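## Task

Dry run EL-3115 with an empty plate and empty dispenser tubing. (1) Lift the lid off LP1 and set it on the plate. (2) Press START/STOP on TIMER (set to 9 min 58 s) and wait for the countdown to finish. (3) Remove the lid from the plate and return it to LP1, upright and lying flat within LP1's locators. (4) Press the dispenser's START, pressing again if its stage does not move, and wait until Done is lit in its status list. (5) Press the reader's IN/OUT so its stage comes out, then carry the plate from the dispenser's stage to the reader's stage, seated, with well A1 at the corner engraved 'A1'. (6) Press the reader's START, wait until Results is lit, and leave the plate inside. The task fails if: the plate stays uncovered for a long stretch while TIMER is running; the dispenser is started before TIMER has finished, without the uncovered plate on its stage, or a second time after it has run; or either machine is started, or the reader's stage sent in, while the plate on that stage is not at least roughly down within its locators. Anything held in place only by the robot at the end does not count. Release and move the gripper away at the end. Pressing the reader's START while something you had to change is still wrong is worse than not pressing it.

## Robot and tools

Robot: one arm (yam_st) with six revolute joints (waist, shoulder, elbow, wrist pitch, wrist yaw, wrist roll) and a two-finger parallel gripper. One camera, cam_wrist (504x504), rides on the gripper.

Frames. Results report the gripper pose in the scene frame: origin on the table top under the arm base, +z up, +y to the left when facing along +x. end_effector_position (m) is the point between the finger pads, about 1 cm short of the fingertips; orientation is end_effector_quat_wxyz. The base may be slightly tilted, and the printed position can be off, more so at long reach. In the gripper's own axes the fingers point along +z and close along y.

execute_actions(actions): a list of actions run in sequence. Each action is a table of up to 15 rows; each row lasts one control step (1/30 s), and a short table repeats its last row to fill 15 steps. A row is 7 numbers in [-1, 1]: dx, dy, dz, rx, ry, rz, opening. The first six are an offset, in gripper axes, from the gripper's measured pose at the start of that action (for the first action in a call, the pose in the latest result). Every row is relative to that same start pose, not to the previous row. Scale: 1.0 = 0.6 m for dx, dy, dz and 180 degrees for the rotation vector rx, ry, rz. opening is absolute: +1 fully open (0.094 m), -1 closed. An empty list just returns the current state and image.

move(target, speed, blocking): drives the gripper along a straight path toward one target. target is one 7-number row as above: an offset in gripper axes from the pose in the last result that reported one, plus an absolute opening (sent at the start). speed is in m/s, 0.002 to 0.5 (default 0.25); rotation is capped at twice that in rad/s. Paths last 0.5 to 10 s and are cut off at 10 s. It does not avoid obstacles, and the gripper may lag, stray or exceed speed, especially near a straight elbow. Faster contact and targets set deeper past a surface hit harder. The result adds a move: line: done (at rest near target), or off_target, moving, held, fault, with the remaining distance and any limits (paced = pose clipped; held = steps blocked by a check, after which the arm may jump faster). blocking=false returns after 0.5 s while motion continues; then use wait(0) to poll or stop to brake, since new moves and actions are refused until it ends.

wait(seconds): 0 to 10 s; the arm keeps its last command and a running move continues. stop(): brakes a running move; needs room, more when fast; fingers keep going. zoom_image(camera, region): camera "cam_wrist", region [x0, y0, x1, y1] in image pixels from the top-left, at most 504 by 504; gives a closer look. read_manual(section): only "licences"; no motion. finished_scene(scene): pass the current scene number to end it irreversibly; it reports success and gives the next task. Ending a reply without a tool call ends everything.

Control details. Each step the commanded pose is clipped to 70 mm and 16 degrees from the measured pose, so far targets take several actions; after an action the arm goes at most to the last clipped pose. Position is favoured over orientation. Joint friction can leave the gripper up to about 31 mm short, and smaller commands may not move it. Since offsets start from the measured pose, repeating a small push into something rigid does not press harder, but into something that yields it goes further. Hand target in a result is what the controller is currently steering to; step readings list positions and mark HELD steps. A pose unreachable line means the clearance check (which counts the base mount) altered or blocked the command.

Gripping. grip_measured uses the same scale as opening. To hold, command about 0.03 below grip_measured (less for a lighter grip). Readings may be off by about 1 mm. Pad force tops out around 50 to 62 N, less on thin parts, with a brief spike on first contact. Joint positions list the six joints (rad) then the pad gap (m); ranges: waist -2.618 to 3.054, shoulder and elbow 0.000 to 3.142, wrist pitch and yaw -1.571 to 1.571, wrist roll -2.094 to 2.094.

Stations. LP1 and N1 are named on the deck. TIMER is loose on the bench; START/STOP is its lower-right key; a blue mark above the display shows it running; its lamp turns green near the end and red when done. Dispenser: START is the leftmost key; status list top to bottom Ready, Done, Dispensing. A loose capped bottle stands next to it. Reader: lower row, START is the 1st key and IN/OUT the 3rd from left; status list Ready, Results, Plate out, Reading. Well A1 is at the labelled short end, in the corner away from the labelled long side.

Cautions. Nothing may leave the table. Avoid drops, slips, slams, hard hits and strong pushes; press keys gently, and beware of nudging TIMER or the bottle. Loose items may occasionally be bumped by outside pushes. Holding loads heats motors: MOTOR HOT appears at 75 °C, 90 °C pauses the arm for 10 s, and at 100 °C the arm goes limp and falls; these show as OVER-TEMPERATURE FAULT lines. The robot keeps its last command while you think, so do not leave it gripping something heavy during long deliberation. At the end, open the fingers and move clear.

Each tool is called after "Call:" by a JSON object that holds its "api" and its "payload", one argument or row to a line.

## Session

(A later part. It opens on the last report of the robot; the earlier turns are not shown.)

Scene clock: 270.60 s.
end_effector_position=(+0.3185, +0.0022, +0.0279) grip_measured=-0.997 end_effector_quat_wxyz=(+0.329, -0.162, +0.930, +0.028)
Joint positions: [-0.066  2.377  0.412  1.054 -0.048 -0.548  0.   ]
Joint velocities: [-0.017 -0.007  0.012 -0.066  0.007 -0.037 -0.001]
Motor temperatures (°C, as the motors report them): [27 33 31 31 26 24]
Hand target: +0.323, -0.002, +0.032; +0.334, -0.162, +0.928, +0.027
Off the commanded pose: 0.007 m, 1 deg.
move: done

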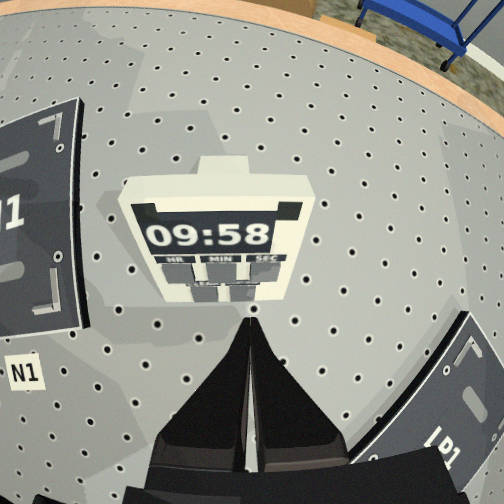

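Call:
{"api": "move", "payload": {
  "target": [-0.02,0.008,0.017,0,0,0,-1],
  "speed": 0.015
}}

Scene clock: 275.70 s.
end_effector_position=(+0.3269, +0.0087, +0.0283) grip_measured=-0.997 end_effector_quat_wxyz=(+0.329, -0.163, +0.930, +0.028)
Joint positions: [-0.032  2.377  0.442  1.025 -0.027 -0.524  0.   ]
Joint velocities: [ 0.012 -0.017 -0.012  0.051  0.022  0.022  0.001]
Motor temperatures (°C, as the motors report them): [27 34 31 31 26 24]
Hand target: +0.332, +0.011, +0.027; +0.328, -0.163, +0.930, +0.028
Off the commanded pose: 0.006 m, 0 deg.
move: done

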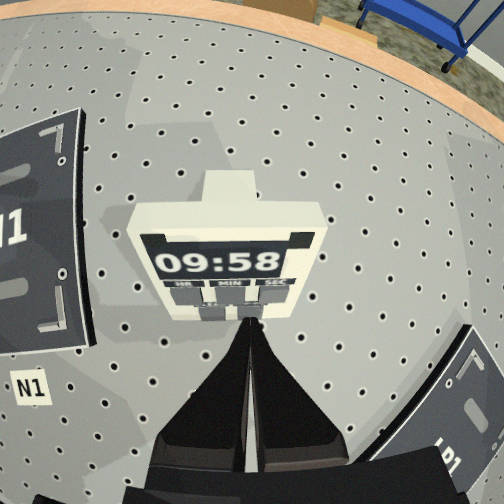

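Call:
{"api": "move", "payload": {
  "target": [-0.014,0.0,0.013,0,0,0,-1],
  "speed": 0.01
}}

Scene clock: 279.63 s.
end_effector_position=(+0.3310, +0.0097, +0.0269) grip_measured=-0.997 end_effector_quat_wxyz=(+0.326, -0.163, +0.931, +0.029)
Joint positions: [-0.027  2.377  0.463  0.998 -0.022 -0.519  0.   ]
Joint velocities: [ 0.012 -0.017 -0.007 -0.051  0.007  0.051  0.   ]
Motor temperatures (°C, as the motors report them): [27 34 31 31 26 24]
Hand target: +0.338, +0.012, +0.028; +0.329, -0.163, +0.930, +0.028
Off the commanded pose: 0.007 m, 0 deg.
move: done

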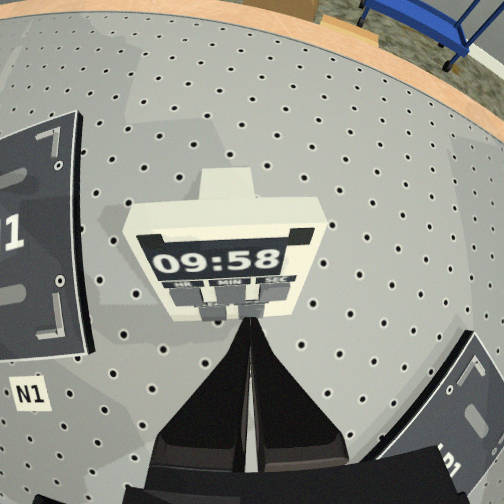

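Call:
{"api": "move", "payload": {
  "target": [-0.012,0.0,-0.03,0,0,0,-1],
  "speed": 0.02
}}

Scene clock: 284.10 s.
end_effector_position=(+0.3316, +0.0056, +0.0421) grip_measured=-0.997 end_effector_quat_wxyz=(+0.332, -0.161, +0.929, +0.026)
Joint positions: [-0.027  2.297  0.434  0.962 -0.021 -0.516  0.   ]
Joint velocities: [ 0.007  0.007 -0.017 -0.037  0.051 -0.066  0.001]
Motor temperatures (°C, as the motors report them): [27 35 31 32 26 24]
Hand target: +0.325, +0.009, +0.045; +0.326, -0.163, +0.931, +0.028
Off the commanded pose: 0.008 m, 1 deg.
move: done

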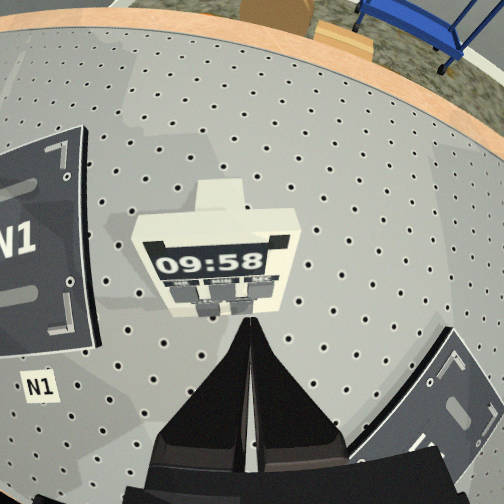

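Call:
{"api": "move", "payload": {
  "target": [0.0,0.008,0.022,0,0,0,-1],
  "speed": 0.01
}}

Scene clock: 288.23 s.
end_effector_position=(+0.3326, +0.0090, +0.0340) grip_measured=-0.997 end_effector_quat_wxyz=(+0.328, -0.161, +0.930, +0.028)
Joint positions: [-0.021  2.339  0.455  0.974 -0.018 -0.512  0.   ]
Joint velocities: [ 0.017  0.007  0.002  0.037 -0.066  0.037 -0.001]
Motor temperatures (°C, as the motors report them): [27 35 30 32 26 24]
Hand target: +0.338, +0.012, +0.032; +0.332, -0.161, +0.929, +0.026
Off the commanded pose: 0.007 m, 1 deg.
move: done

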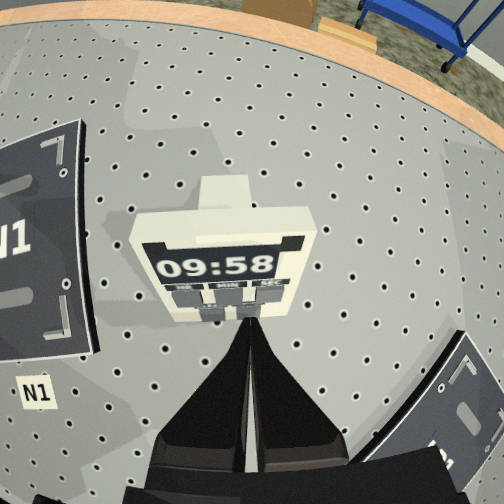

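Call:
{"api": "move", "payload": {
  "target": [-0.013,0.0,0.012,0,0,0,-1],
  "speed": 0.01
}}

Scene clock: 293.70 s.
end_effector_position=(+0.3364, +0.0084, +0.0330) grip_measured=-0.997 end_effector_quat_wxyz=(+0.326, -0.160, +0.931, +0.028)
Joint positions: [-0.021  2.339  0.473  0.952 -0.016 -0.509  0.   ]
Joint velocities: [-0.002 -0.007  0.002  0.022 -0.051 -0.095 -0.   ]
Motor temperatures (°C, as the motors report them): [27 35 30 32 26 24]
Hand target: +0.342, +0.012, +0.033; +0.328, -0.162, +0.930, +0.028
Off the commanded pose: 0.007 m, 0 deg.
move: done

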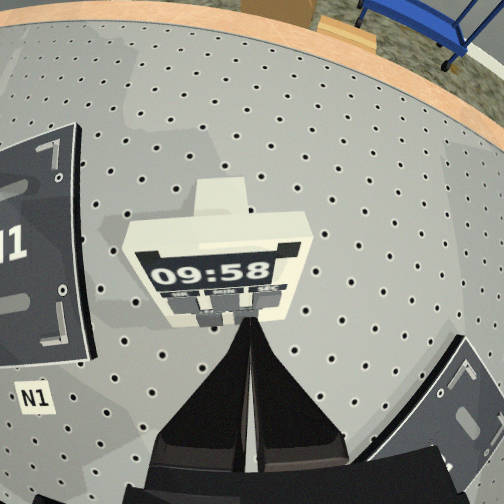

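Call:
{"api": "move", "payload": {
  "target": [0.0,0.004,0.02,0,0,0,-1],
  "speed": 0.02
}}

Scene clock: 300.37 s.
end_effector_position=(+0.3370, +0.0101, +0.0261) grip_measured=-0.997 end_effector_quat_wxyz=(+0.321, -0.161, +0.933, +0.030)
Joint positions: [-0.021  2.37   0.492  0.953 -0.016 -0.508  0.   ]
Joint velocities: [ 0.002 -0.007 -0.012 -0.022  0.051  0.037 -0.   ]
Motor temperatures (°C, as the motors report them): [27 35 30 32 26 24]
Hand target: +0.343, +0.012, +0.024; +0.326, -0.160, +0.931, +0.028
Off the commanded pose: 0.007 m, 1 deg.
move: done

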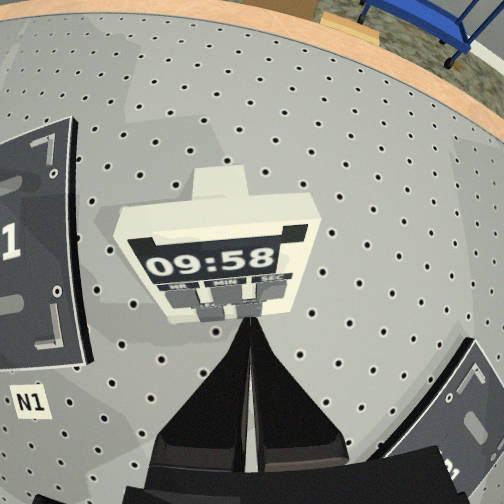

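Call:
{"api": "move", "payload": {
  "target": [-0.005,0.008,-0.07,0,0,-0.02,-1],
  "speed": 0.03
}}

Scene clock: 314.90 s.
end_effector_position=(+0.3187, +0.0072, +0.0576) grip_measured=-0.997 end_effector_quat_wxyz=(+0.327, -0.180, +0.927, +0.021)
Joint positions: [-0.007  2.198  0.371  0.916 -0.008 -0.542  0.   ]
Joint velocities: [ 0.002 -0.007 -0.007 -0.081  0.051  0.022 -0.001]
Motor temperatures (°C, as the motors report them): [27 35 30 33 26 24]
Hand target: +0.312, +0.010, +0.060; +0.322, -0.190, +0.927, +0.019
Off the commanded pose: 0.007 m, 1 deg.
move: done

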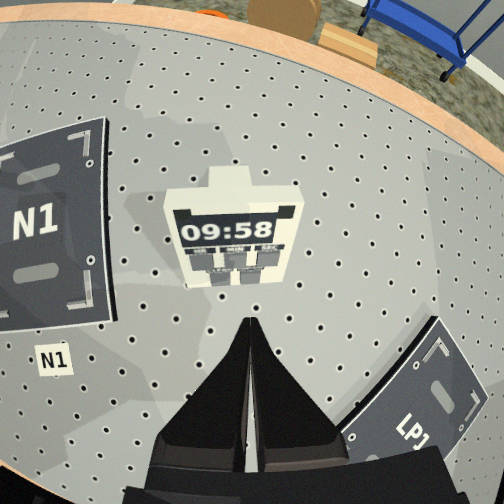

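Call:
{"api": "move", "payload": {
  "target": [-0.016,-0.002,0.066,0,0,0,-1],
  "speed": 0.08
}}

Scene clock: 319.67 s.
end_effector_position=(+0.3477, +0.0096, +0.0373) grip_measured=-0.997 end_effector_quat_wxyz=(+0.330, -0.179, +0.927, +0.019)
Joint positions: [-0.007  2.323  0.506  0.912 -0.006 -0.54   0.   ]
Joint velocities: [ 0.012 -0.012 -0.012 -0.022  0.051 -0.022  0.001]
Motor temperatures (°C, as the motors report them): [28 36 30 33 26 24]
Hand target: +0.350, +0.014, +0.033; +0.327, -0.181, +0.927, +0.020
Off the commanded pose: 0.008 m, 0 deg.
move: done

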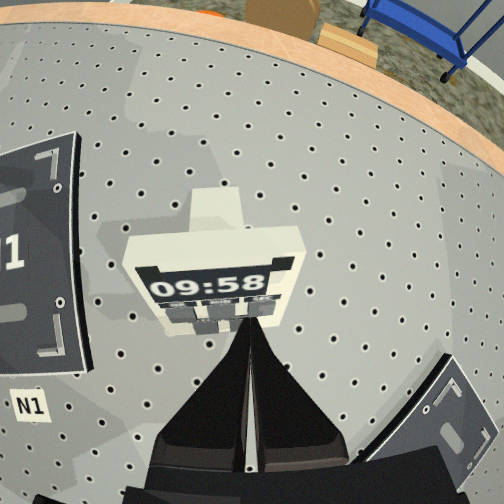

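Call:
{"api": "move", "payload": {
  "target": [0.02,0.015,-0.012,0,0,0,-1],
  "speed": 0.03
}}

Scene clock: 327.40 s.
end_effector_position=(+0.3440, +0.0087, +0.0421) grip_measured=-0.997 end_effector_quat_wxyz=(+0.344, -0.176, +0.922, +0.014)
Joint positions: [-0.007  2.323  0.468  0.981 -0.006 -0.54   0.   ]
Joint velocities: [ 0.002 -0.032  0.002  0.037  0.037 -0.037  0.   ]
Motor temperatures (°C, as the motors report them): [28 35 30 33 26 24]
Hand target: +0.332, +0.013, +0.035; +0.330, -0.179, +0.927, +0.019
Off the commanded pose: 0.015 m, 2 deg.
move: off_target

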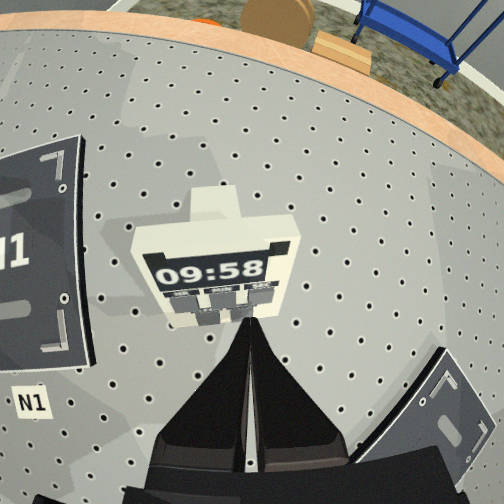

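Call:
{"api": "move", "payload": {
  "target": [0.027,0.027,0,0,0.008,0,-1],
  "speed": 0.02
}}

Scene clock: 333.37 s.
end_effector_position=(+0.3390, +0.0134, +0.0363) grip_measured=-0.997 end_effector_quat_wxyz=(+0.344, -0.173, +0.923, +0.008)
Joint positions: [ 0.014  2.37   0.456  1.044  0.02  -0.523  0.   ]
Joint velocities: [ 0.012  0.002 -0.002  0.007 -0.022 -0.125 -0.   ]
Motor temperatures (°C, as the motors report them): [28 35 30 33 26 24]
Hand target: +0.327, +0.018, +0.030; +0.331, -0.176, +0.927, +0.011
Off the commanded pose: 0.014 m, 2 deg.
move: off_target

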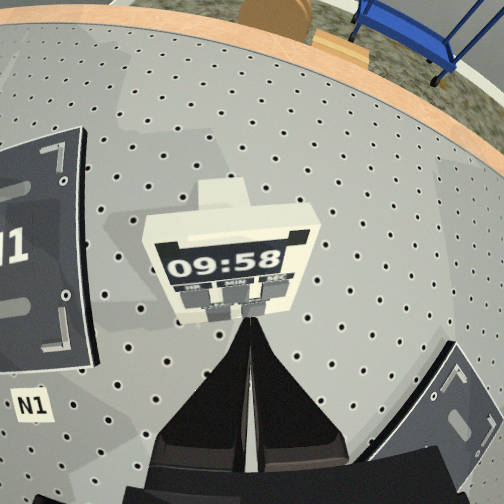

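Aligned with the key now; pressing with a quicker forward-down motion.

Call:
{"api": "move", "payload": {
  "target": [-0.014,0.003,0.02,0,0,0,-1],
  "speed": 0.08
}}

Scene clock: 337.33 s.
end_effector_position=(+0.3510, +0.0145, +0.0381) grip_measured=-0.997 end_effector_quat_wxyz=(+0.350, -0.172, +0.921, +0.005)
Joint positions: [ 0.023  2.37   0.492  1.023  0.026 -0.517  0.   ]
Joint velocities: [ 0.017  0.012 -0.007  0.022 -0.037  0.022 -0.001]
Motor temperatures (°C, as the motors report them): [28 35 30 34 26 24]
Hand target: +0.352, +0.019, +0.032; +0.343, -0.174, +0.923, +0.008
Off the commanded pose: 0.008 m, 1 deg.
move: done

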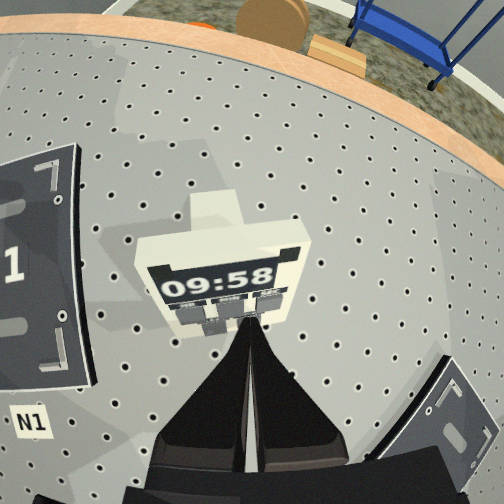

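Call:
{"api": "move", "payload": {
  "target": [0.03,0,-0.08,0,0,0,-1],
  "speed": 0.05
}}

Call:
{"api": "move", "payload": {
  "target": [-0.2,0,-0.1,0,0.225,0,1],
  "speed": 0.1
}}

Call:
{"api": "move", "payload": {
  "target": [0,0,0,0,0,0.44,1],
  "speed": 0.2
}}

Scene clock: 344.33 s.
end_effector_position=(+0.3083, +0.0078, +0.0566) grip_measured=-0.997 end_effector_quat_wxyz=(+0.344, -0.173, +0.923, +0.008)
Joint positions: [ 0.002  2.262  0.308  1.085  0.012 -0.532  0.   ]
Joint velocities: [ 0.007  0.012 -0.002 -0.022 -0.022 -0.081 -0.   ]
Motor temperatures (°C, as the motors report them): [28 35 30 34 26 24]
Hand target: +0.307, +0.004, +0.062; +0.351, -0.172, +0.921, +0.006
Off the commanded pose: 0.008 m, 1 deg.
move: done

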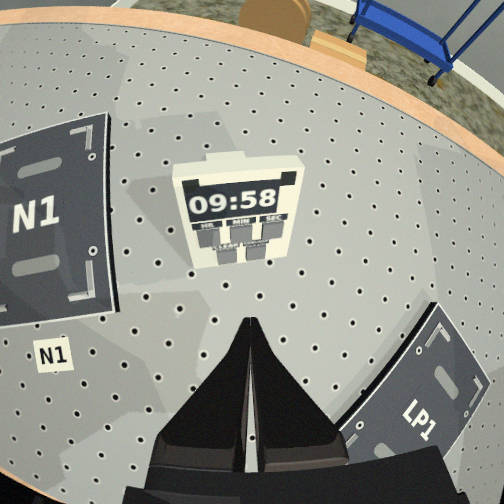

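Scene clock: 348.47 s.
end_effector_position=(+0.3516, +0.0317, +0.1799) grip_measured=+0.998 end_effector_quat_wxyz=(+0.005, -0.158, +0.986, -0.051)
Joint positions: [ 0.321  2.035  1.297 -0.882  0.344 -0.059  0.094]
Joint velocities: [-0.002  0.002 -0.017  0.037 -0.022  0.051 -0.   ]
Motor temperatures (°C, as the motors report them): [28 36 30 33 26 24]
Hand target: +0.353, +0.035, +0.178; -0.001, -0.161, +0.985, -0.055
Off the commanded pose: 0.007 m, 1 deg.
move: done

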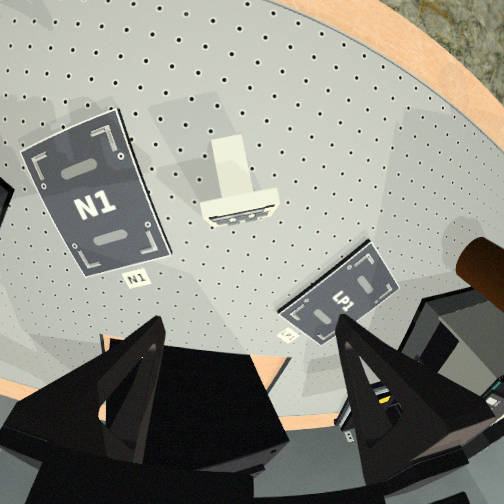

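Scene clock: 352.47 s.
end_effector_position=(+0.3516, +0.0317, +0.1799) grip_measured=+0.998 end_effector_quat_wxyz=(+0.036, +0.502, +0.863, -0.036)
Joint positions: [ 0.321  2.035  1.297 -0.882  0.344  1.312  0.094]
Joint velocities: [ 0.012 -0.012  0.002 -0.022 -0.066  0.051 -0.   ]
Motor temperatures (°C, as the motors report them): [28 36 31 33 26 24]
Hand target: +0.352, +0.032, +0.180; +0.036, +0.507, +0.860, -0.036
Off the commanded pose: 0.000 m, 1 deg.
move: done

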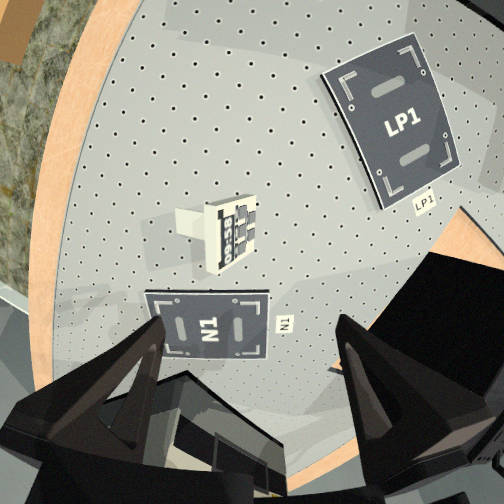

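Call:
{"api": "move", "payload": {
  "target": [-0.012,0.05,0.13,-0.008,0.031,0,1],
  "speed": 0.06
}}

Scene clock: 366.40 s.
end_effector_position=(+0.3777, +0.0329, +0.1076) grip_measured=+0.998 end_effector_quat_wxyz=(-0.001, +0.501, +0.865, -0.006)
Joint positions: [ 0.22   2.249  1.346 -0.701  0.253  1.206  0.094]
Joint velocities: [-0.017 -0.012  0.007  0.037 -0.066 -0.037 -0.001]
Motor temperatures (°C, as the motors report them): [28 38 32 31 26 24]
Hand target: +0.385, +0.032, +0.104; -0.000, +0.503, +0.864, +0.001
Off the commanded pose: 0.008 m, 1 deg.
move: done

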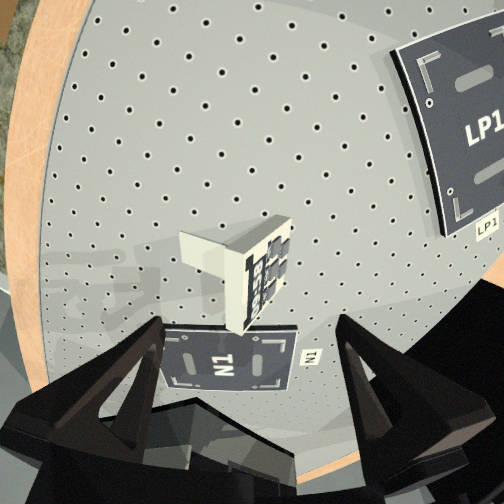

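Call:
{"api": "move", "payload": {
  "target": [0,0.028,0.07,0,0,0,1],
  "speed": 0.04
}}

Scene clock: 370.53 s.
end_effector_position=(+0.3855, +0.0435, +0.0709) grip_measured=+0.998 end_effector_quat_wxyz=(-0.005, +0.498, +0.867, -0.008)
Joint positions: [ 0.22   2.374  1.388 -0.628  0.252  1.201  0.094]
Joint velocities: [-0.002  0.007  0.012 -0.037 -0.051 -0.022 -0.001]
Motor temperatures (°C, as the motors report them): [28 39 32 31 26 24]
Hand target: +0.393, +0.040, +0.066; -0.001, +0.501, +0.865, -0.005
Off the commanded pose: 0.009 m, 1 deg.
move: done

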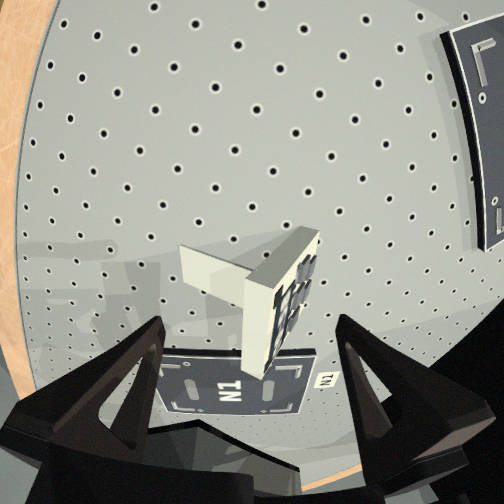

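Call:
{"api": "move", "payload": {
  "target": [-0.032,0.006,0.05,0,0,0,1],
  "speed": 0.03
}}

Scene clock: 374.90 s.
end_effector_position=(+0.3919, +0.0309, +0.0468) grip_measured=+0.998 end_effector_quat_wxyz=(-0.009, +0.497, +0.868, -0.010)
Joint positions: [ 0.172  2.442  1.419 -0.586  0.252  1.15   0.094]
Joint velocities: [-0.002 -0.002  0.017 -0.022  0.051  0.051 -0.   ]
Motor temperatures (°C, as the motors report them): [28 40 33 31 26 24]
Hand target: +0.398, +0.029, +0.042; -0.005, +0.498, +0.867, -0.007
Off the commanded pose: 0.009 m, 1 deg.
move: done

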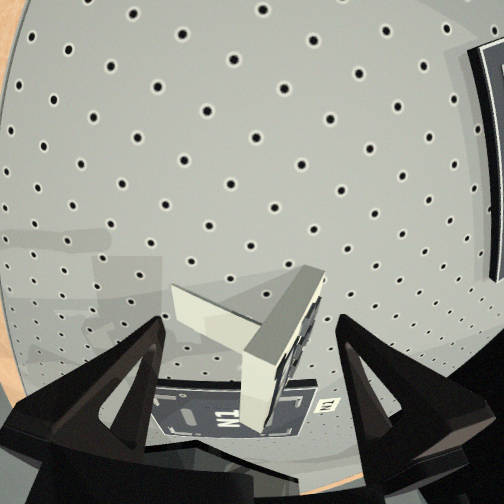

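Call:
{"api": "zoom_image", "payload": {
  "camera": "cam_wrist",
  "region": [140,250,380,440]
}}

Region (140, 250, 380, 440) of cam_wrist's 504x504 image, scaled by 2.100, with more detail than that image has; it fills the top 399 rows of this view, and the rest is white.

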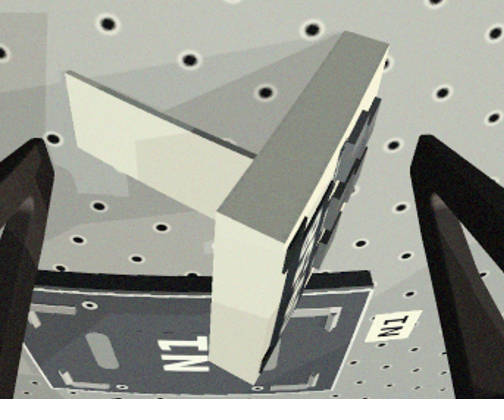

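Call:
{"api": "move", "payload": {
  "target": [-0.014,0.008,0.028,0,0,0,1],
  "speed": 0.015
}}

Call:
{"api": "zoom_image", "payload": {
  "camera": "cam_wrist",
  "region": [140,250,380,440]
}}

Scene clock: 390.93 s.
end_effector_position=(+0.3950, +0.0287, +0.0363) grip_measured=+0.998 end_effector_quat_wxyz=(-0.011, +0.495, +0.869, -0.011)
Joint positions: [ 0.159  2.478  1.442 -0.575  0.252  1.134  0.094]
Joint velocities: [-0.002  0.032 -0.007 -0.051 -0.037 -0.081 -0.001]
Motor temperatures (°C, as the motors report them): [28 42 34 30 26 24]
Hand target: +0.400, +0.026, +0.030; -0.009, +0.496, +0.868, -0.010
Off the commanded pose: 0.009 m, 0 deg.
move: done

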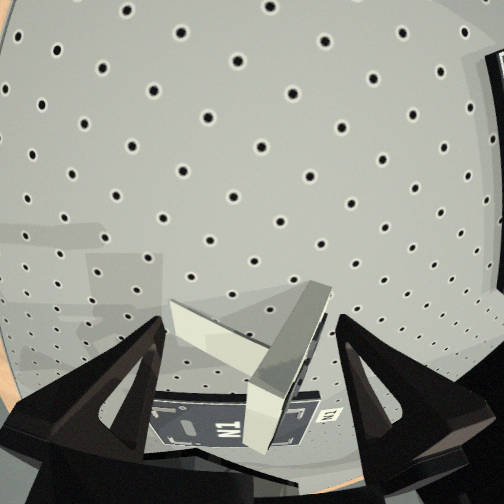

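Region (140, 250, 380, 440) of cam_wrist's 504x504 image, scaled by 2.100, with more detail than that image has; it fills the top 399 rows of this view, and the rest is white.

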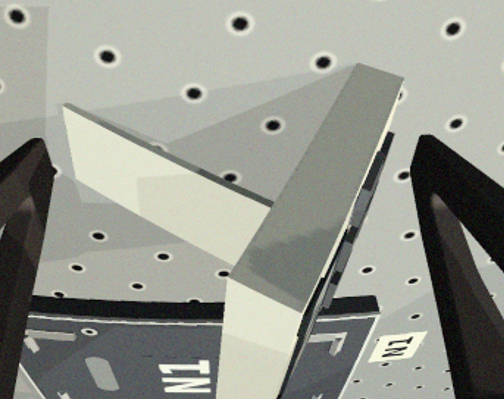

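Call:
{"api": "move", "payload": {
  "target": [0,0,0,0,0,0,0.7],
  "speed": 0.015
}}

Call:
{"api": "zoom_image", "payload": {
  "camera": "cam_wrist",
  "region": [140,250,380,440]
}}

Scene clock: 395.73 s.
end_effector_position=(+0.3949, +0.0287, +0.0362) grip_measured=+0.703 end_effector_quat_wxyz=(-0.011, +0.494, +0.869, -0.011)
Joint positions: [ 0.159  2.478  1.442 -0.575  0.252  1.133  0.08 ]
Joint velocities: [-0.012 -0.022 -0.017  0.022 -0.007 -0.022 -0.001]
Motor temperatures (°C, as the motors report them): [28 43 34 30 26 24]
Hand target: +0.395, +0.029, +0.036; -0.011, +0.495, +0.869, -0.011
Off the commanded pose: 0.000 m, 0 deg.
move: done

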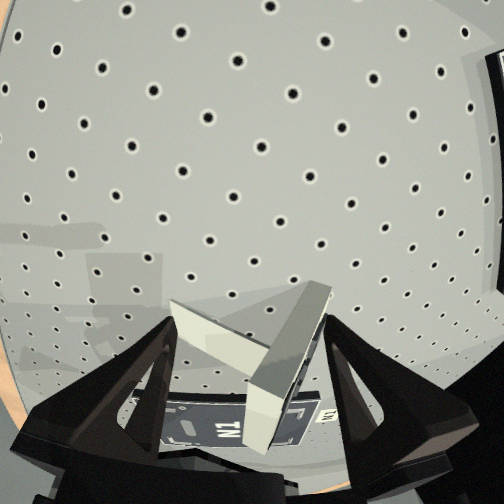

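Region (140, 250, 380, 440) of cam_wrist's 504x504 image, scaled by 2.100, with more detail than that image has; it fills the top 399 rows of this view, and the rest is white.

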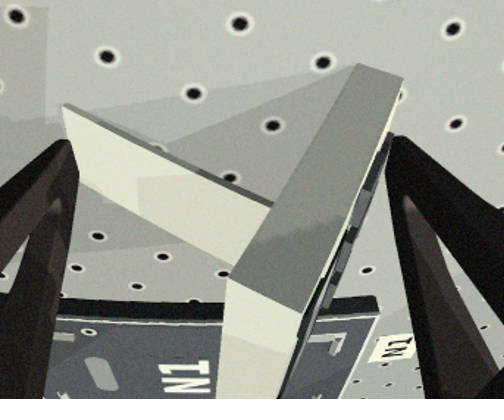

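Call:
{"api": "move", "payload": {
  "target": [0,0,0,0,0,0,0.55],
  "speed": 0.015
}}

Call:
{"api": "zoom_image", "payload": {
  "camera": "cam_wrist",
  "region": [140,250,380,440]
}}

Scene clock: 399.37 s.
end_effector_position=(+0.3948, +0.0287, +0.0362) grip_measured=+0.553 end_effector_quat_wxyz=(-0.011, +0.494, +0.869, -0.011)
Joint positions: [ 0.159  2.478  1.442 -0.576  0.252  1.133  0.073]
Joint velocities: [-0.012 -0.007  0.002  0.11   0.022  0.007 -0.001]
Motor temperatures (°C, as the motors report them): [28 43 34 30 26 24]
Hand target: +0.395, +0.029, +0.036; -0.011, +0.494, +0.869, -0.011
Off the commanded pose: 0.000 m, 0 deg.
move: done

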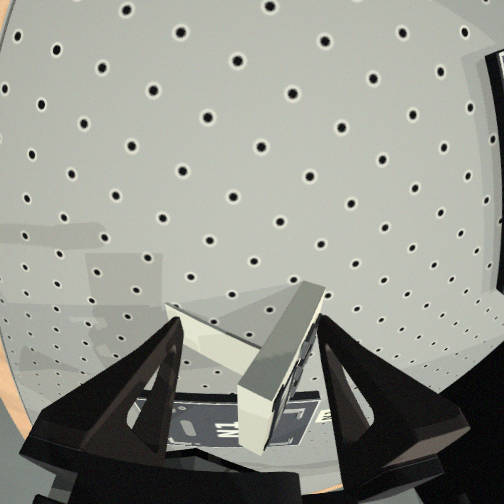

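Region (140, 250, 380, 440) of cam_wrist's 504x504 image, scaled by 2.100, with more detail than that image has; it fills the top 399 rows of this view, and the rest is white.

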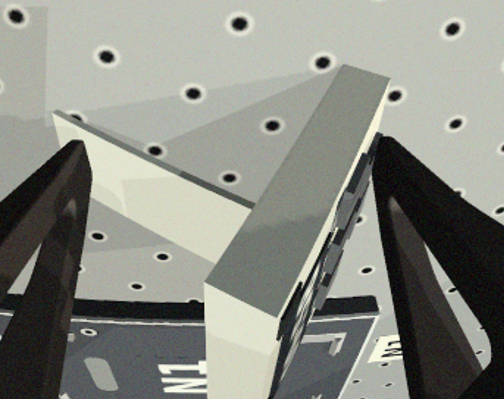

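The front finger is on the key and the timer is sliding toward the back finger; closing further.

Call:
{"api": "move", "payload": {
  "target": [0,0,0,0,0,0,0.42],
  "speed": 0.015
}}

Call:
{"api": "zoom_image", "payload": {
  "camera": "cam_wrist",
  "region": [140,250,380,440]
}}

Scene clock: 403.30 s.
end_effector_position=(+0.3948, +0.0286, +0.0362) grip_measured=+0.423 end_effector_quat_wxyz=(-0.011, +0.494, +0.869, -0.012)
Joint positions: [ 0.159  2.478  1.442 -0.576  0.253  1.133  0.067]
Joint velocities: [-0.002 -0.007 -0.002 -0.051 -0.022 -0.037  0.002]
Motor temperatures (°C, as the motors report them): [28 44 34 30 26 24]
Hand target: +0.395, +0.029, +0.036; -0.011, +0.494, +0.869, -0.012
Off the commanded pose: 0.000 m, 0 deg.
move: done

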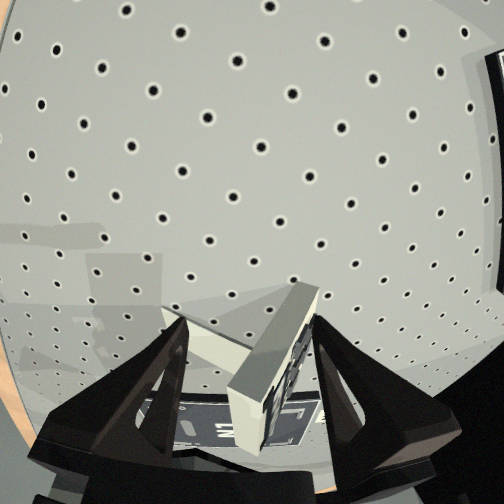

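Region (140, 250, 380, 440) of cam_wrist's 504x504 image, scaled by 2.100, with more detail than that image has; it fills the top 399 rows of this view, and the rest is white.

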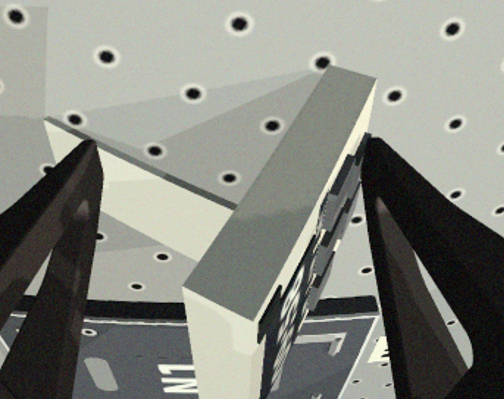

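Call:
{"api": "move", "payload": {
  "target": [0,0,0,0,0,0,0.3],
  "speed": 0.015
}}

Call:
{"api": "zoom_image", "payload": {
  "camera": "cam_wrist",
  "region": [140,270,380,460]
}}

Scene clock: 407.10 s.
end_effector_position=(+0.3948, +0.0286, +0.0362) grip_measured=+0.303 end_effector_quat_wxyz=(-0.011, +0.494, +0.869, -0.012)
Joint positions: [ 0.159  2.478  1.442 -0.576  0.253  1.133  0.061]
Joint velocities: [ 0.007 -0.017  0.022 -0.051  0.051 -0.081 -0.002]
Motor temperatures (°C, as the motors report them): [28 45 33 30 26 24]
Hand target: +0.395, +0.029, +0.036; -0.011, +0.494, +0.869, -0.012
Off the commanded pose: 0.000 m, 0 deg.
move: done

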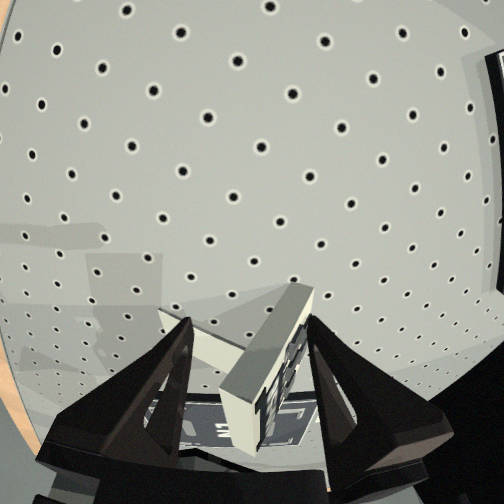

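Region (140, 270, 380, 460) of cam_wrist's 504x504 image, scaled by 2.100, with more detail than that image has; it fills the top 399 rows of this view, and the rest is white.

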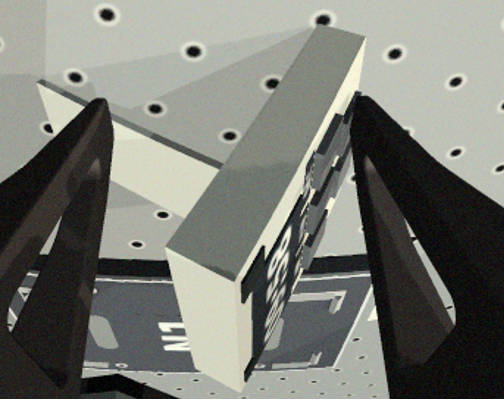

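Call:
{"api": "move", "payload": {
  "target": [0,0,0,0,0,0,0.18],
  "speed": 0.015
}}

Call:
{"api": "zoom_image", "payload": {
  "camera": "cam_wrist",
  "region": [140,270,380,460]
}}

Scene clock: 411.30 s.
end_effector_position=(+0.3941, +0.0284, +0.0369) grip_measured=+0.185 end_effector_quat_wxyz=(-0.012, +0.494, +0.869, -0.012)
Joint positions: [ 0.159  2.476  1.442 -0.581  0.253  1.133  0.056]
Joint velocities: [-0.002  0.007  0.002  0.007  0.051  0.037 -0.001]
Motor temperatures (°C, as the motors report them): [28 46 33 30 26 24]
Hand target: +0.395, +0.029, +0.036; -0.011, +0.494, +0.869, -0.012
Off the commanded pose: 0.001 m, 0 deg.
move: done

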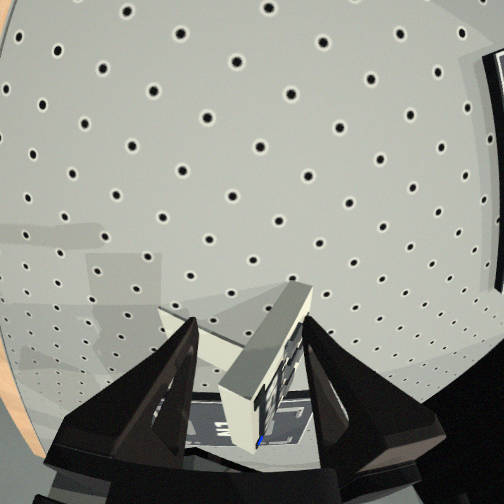

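Region (140, 270, 380, 460) of cam_wrist's 504x504 image, scaled by 2.100, with more detail than that image has; it fills the top 399 rows of this view, and the rest is white.

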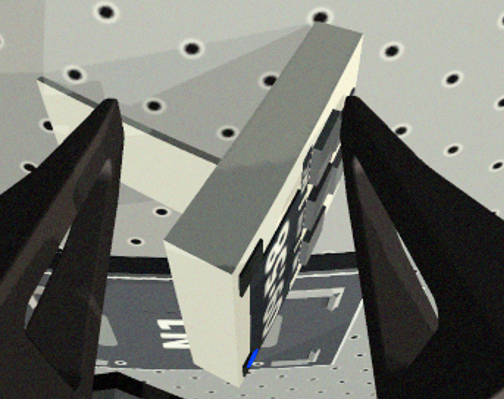

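Call:
{"api": "move", "payload": {
  "target": [0,0,0,0,0,0,1]
}}

Call:
{"api": "move", "payload": {
  "target": [0,0,-0.25,0,0,0,1],
  "speed": 0.1
}}

Scene clock: 416.17 s.
end_effector_position=(+0.3940, +0.0284, +0.0369) grip_measured=+0.998 end_effector_quat_wxyz=(-0.013, +0.494, +0.869, -0.013)
Joint positions: [ 0.159  2.476  1.442 -0.581  0.253  1.133  0.094]
Joint velocities: [ 0.017 -0.007  0.002  0.037 -0.007 -0.007 -0.   ]
Motor temperatures (°C, as the motors report them): [28 47 33 30 26 24]
Hand target: +0.394, +0.028, +0.037; -0.012, +0.494, +0.869, -0.012
Off the commanded pose: 0.000 m, 0 deg.
move: done

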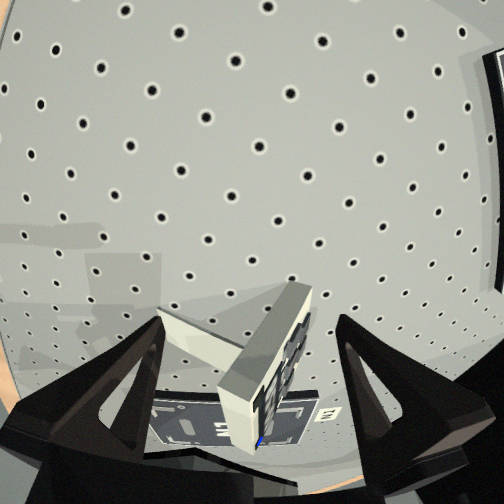

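Scene clock: 418.23 s.
end_effector_position=(+0.3921, +0.0286, +0.1750) grip_measured=+0.998 end_effector_quat_wxyz=(-0.020, +0.492, +0.870, -0.022)
Joint positions: [ 0.246  2.217  1.592 -1.038  0.253  1.225  0.094]
Joint velocities: [-0.017 -0.002  0.012 -0.051  0.051 -0.022 -0.001]
Motor temperatures (°C, as the motors report them): [28 48 34 30 26 24]
Hand target: +0.396, +0.031, +0.186; -0.012, +0.494, +0.869, -0.014
Off the commanded pose: 0.014 m, 1 deg.
move: off_target

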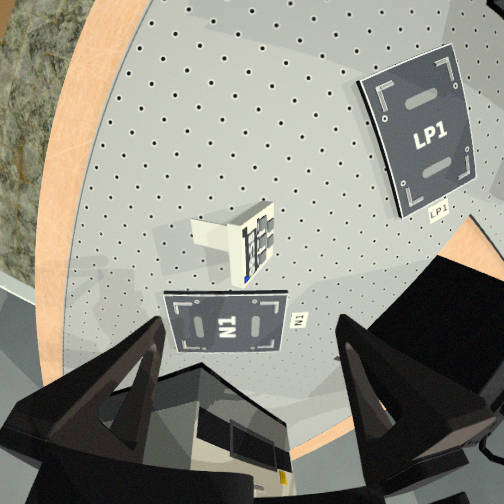

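Call:
{"api": "move", "payload": {
  "target": [-0.127,-0.5,-0.03,-0.018,-0.004,0.09,1],
  "speed": 0.2
}}

Scene clock: 425.93 s.
end_effector_position=(+0.1852, -0.1878, +0.2059) grip_measured=+0.998 end_effector_quat_wxyz=(+0.010, +0.612, +0.791, +0.008)
Joint positions: [-0.579  1.361  0.871 -0.899  0.171  0.65   0.094]
Joint velocities: [ 0.012 -0.002 -0.007 -0.022 -0.022 -0.007  0.001]
Motor temperatures (°C, as the motors report them): [28 49 34 30 26 24]
Hand target: +0.178, -0.183, +0.205; +0.003, +0.611, +0.792, +0.012
Off the commanded pose: 0.011 m, 2 deg.
move: off_target

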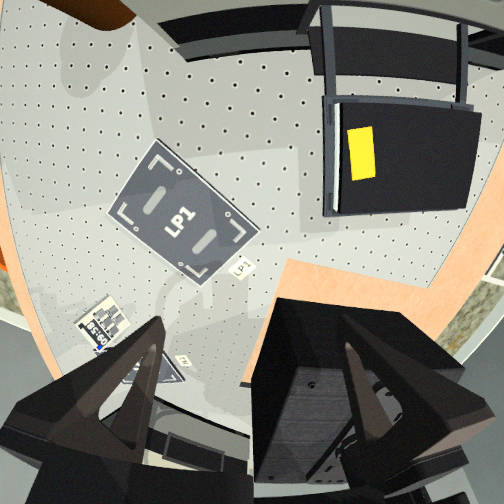

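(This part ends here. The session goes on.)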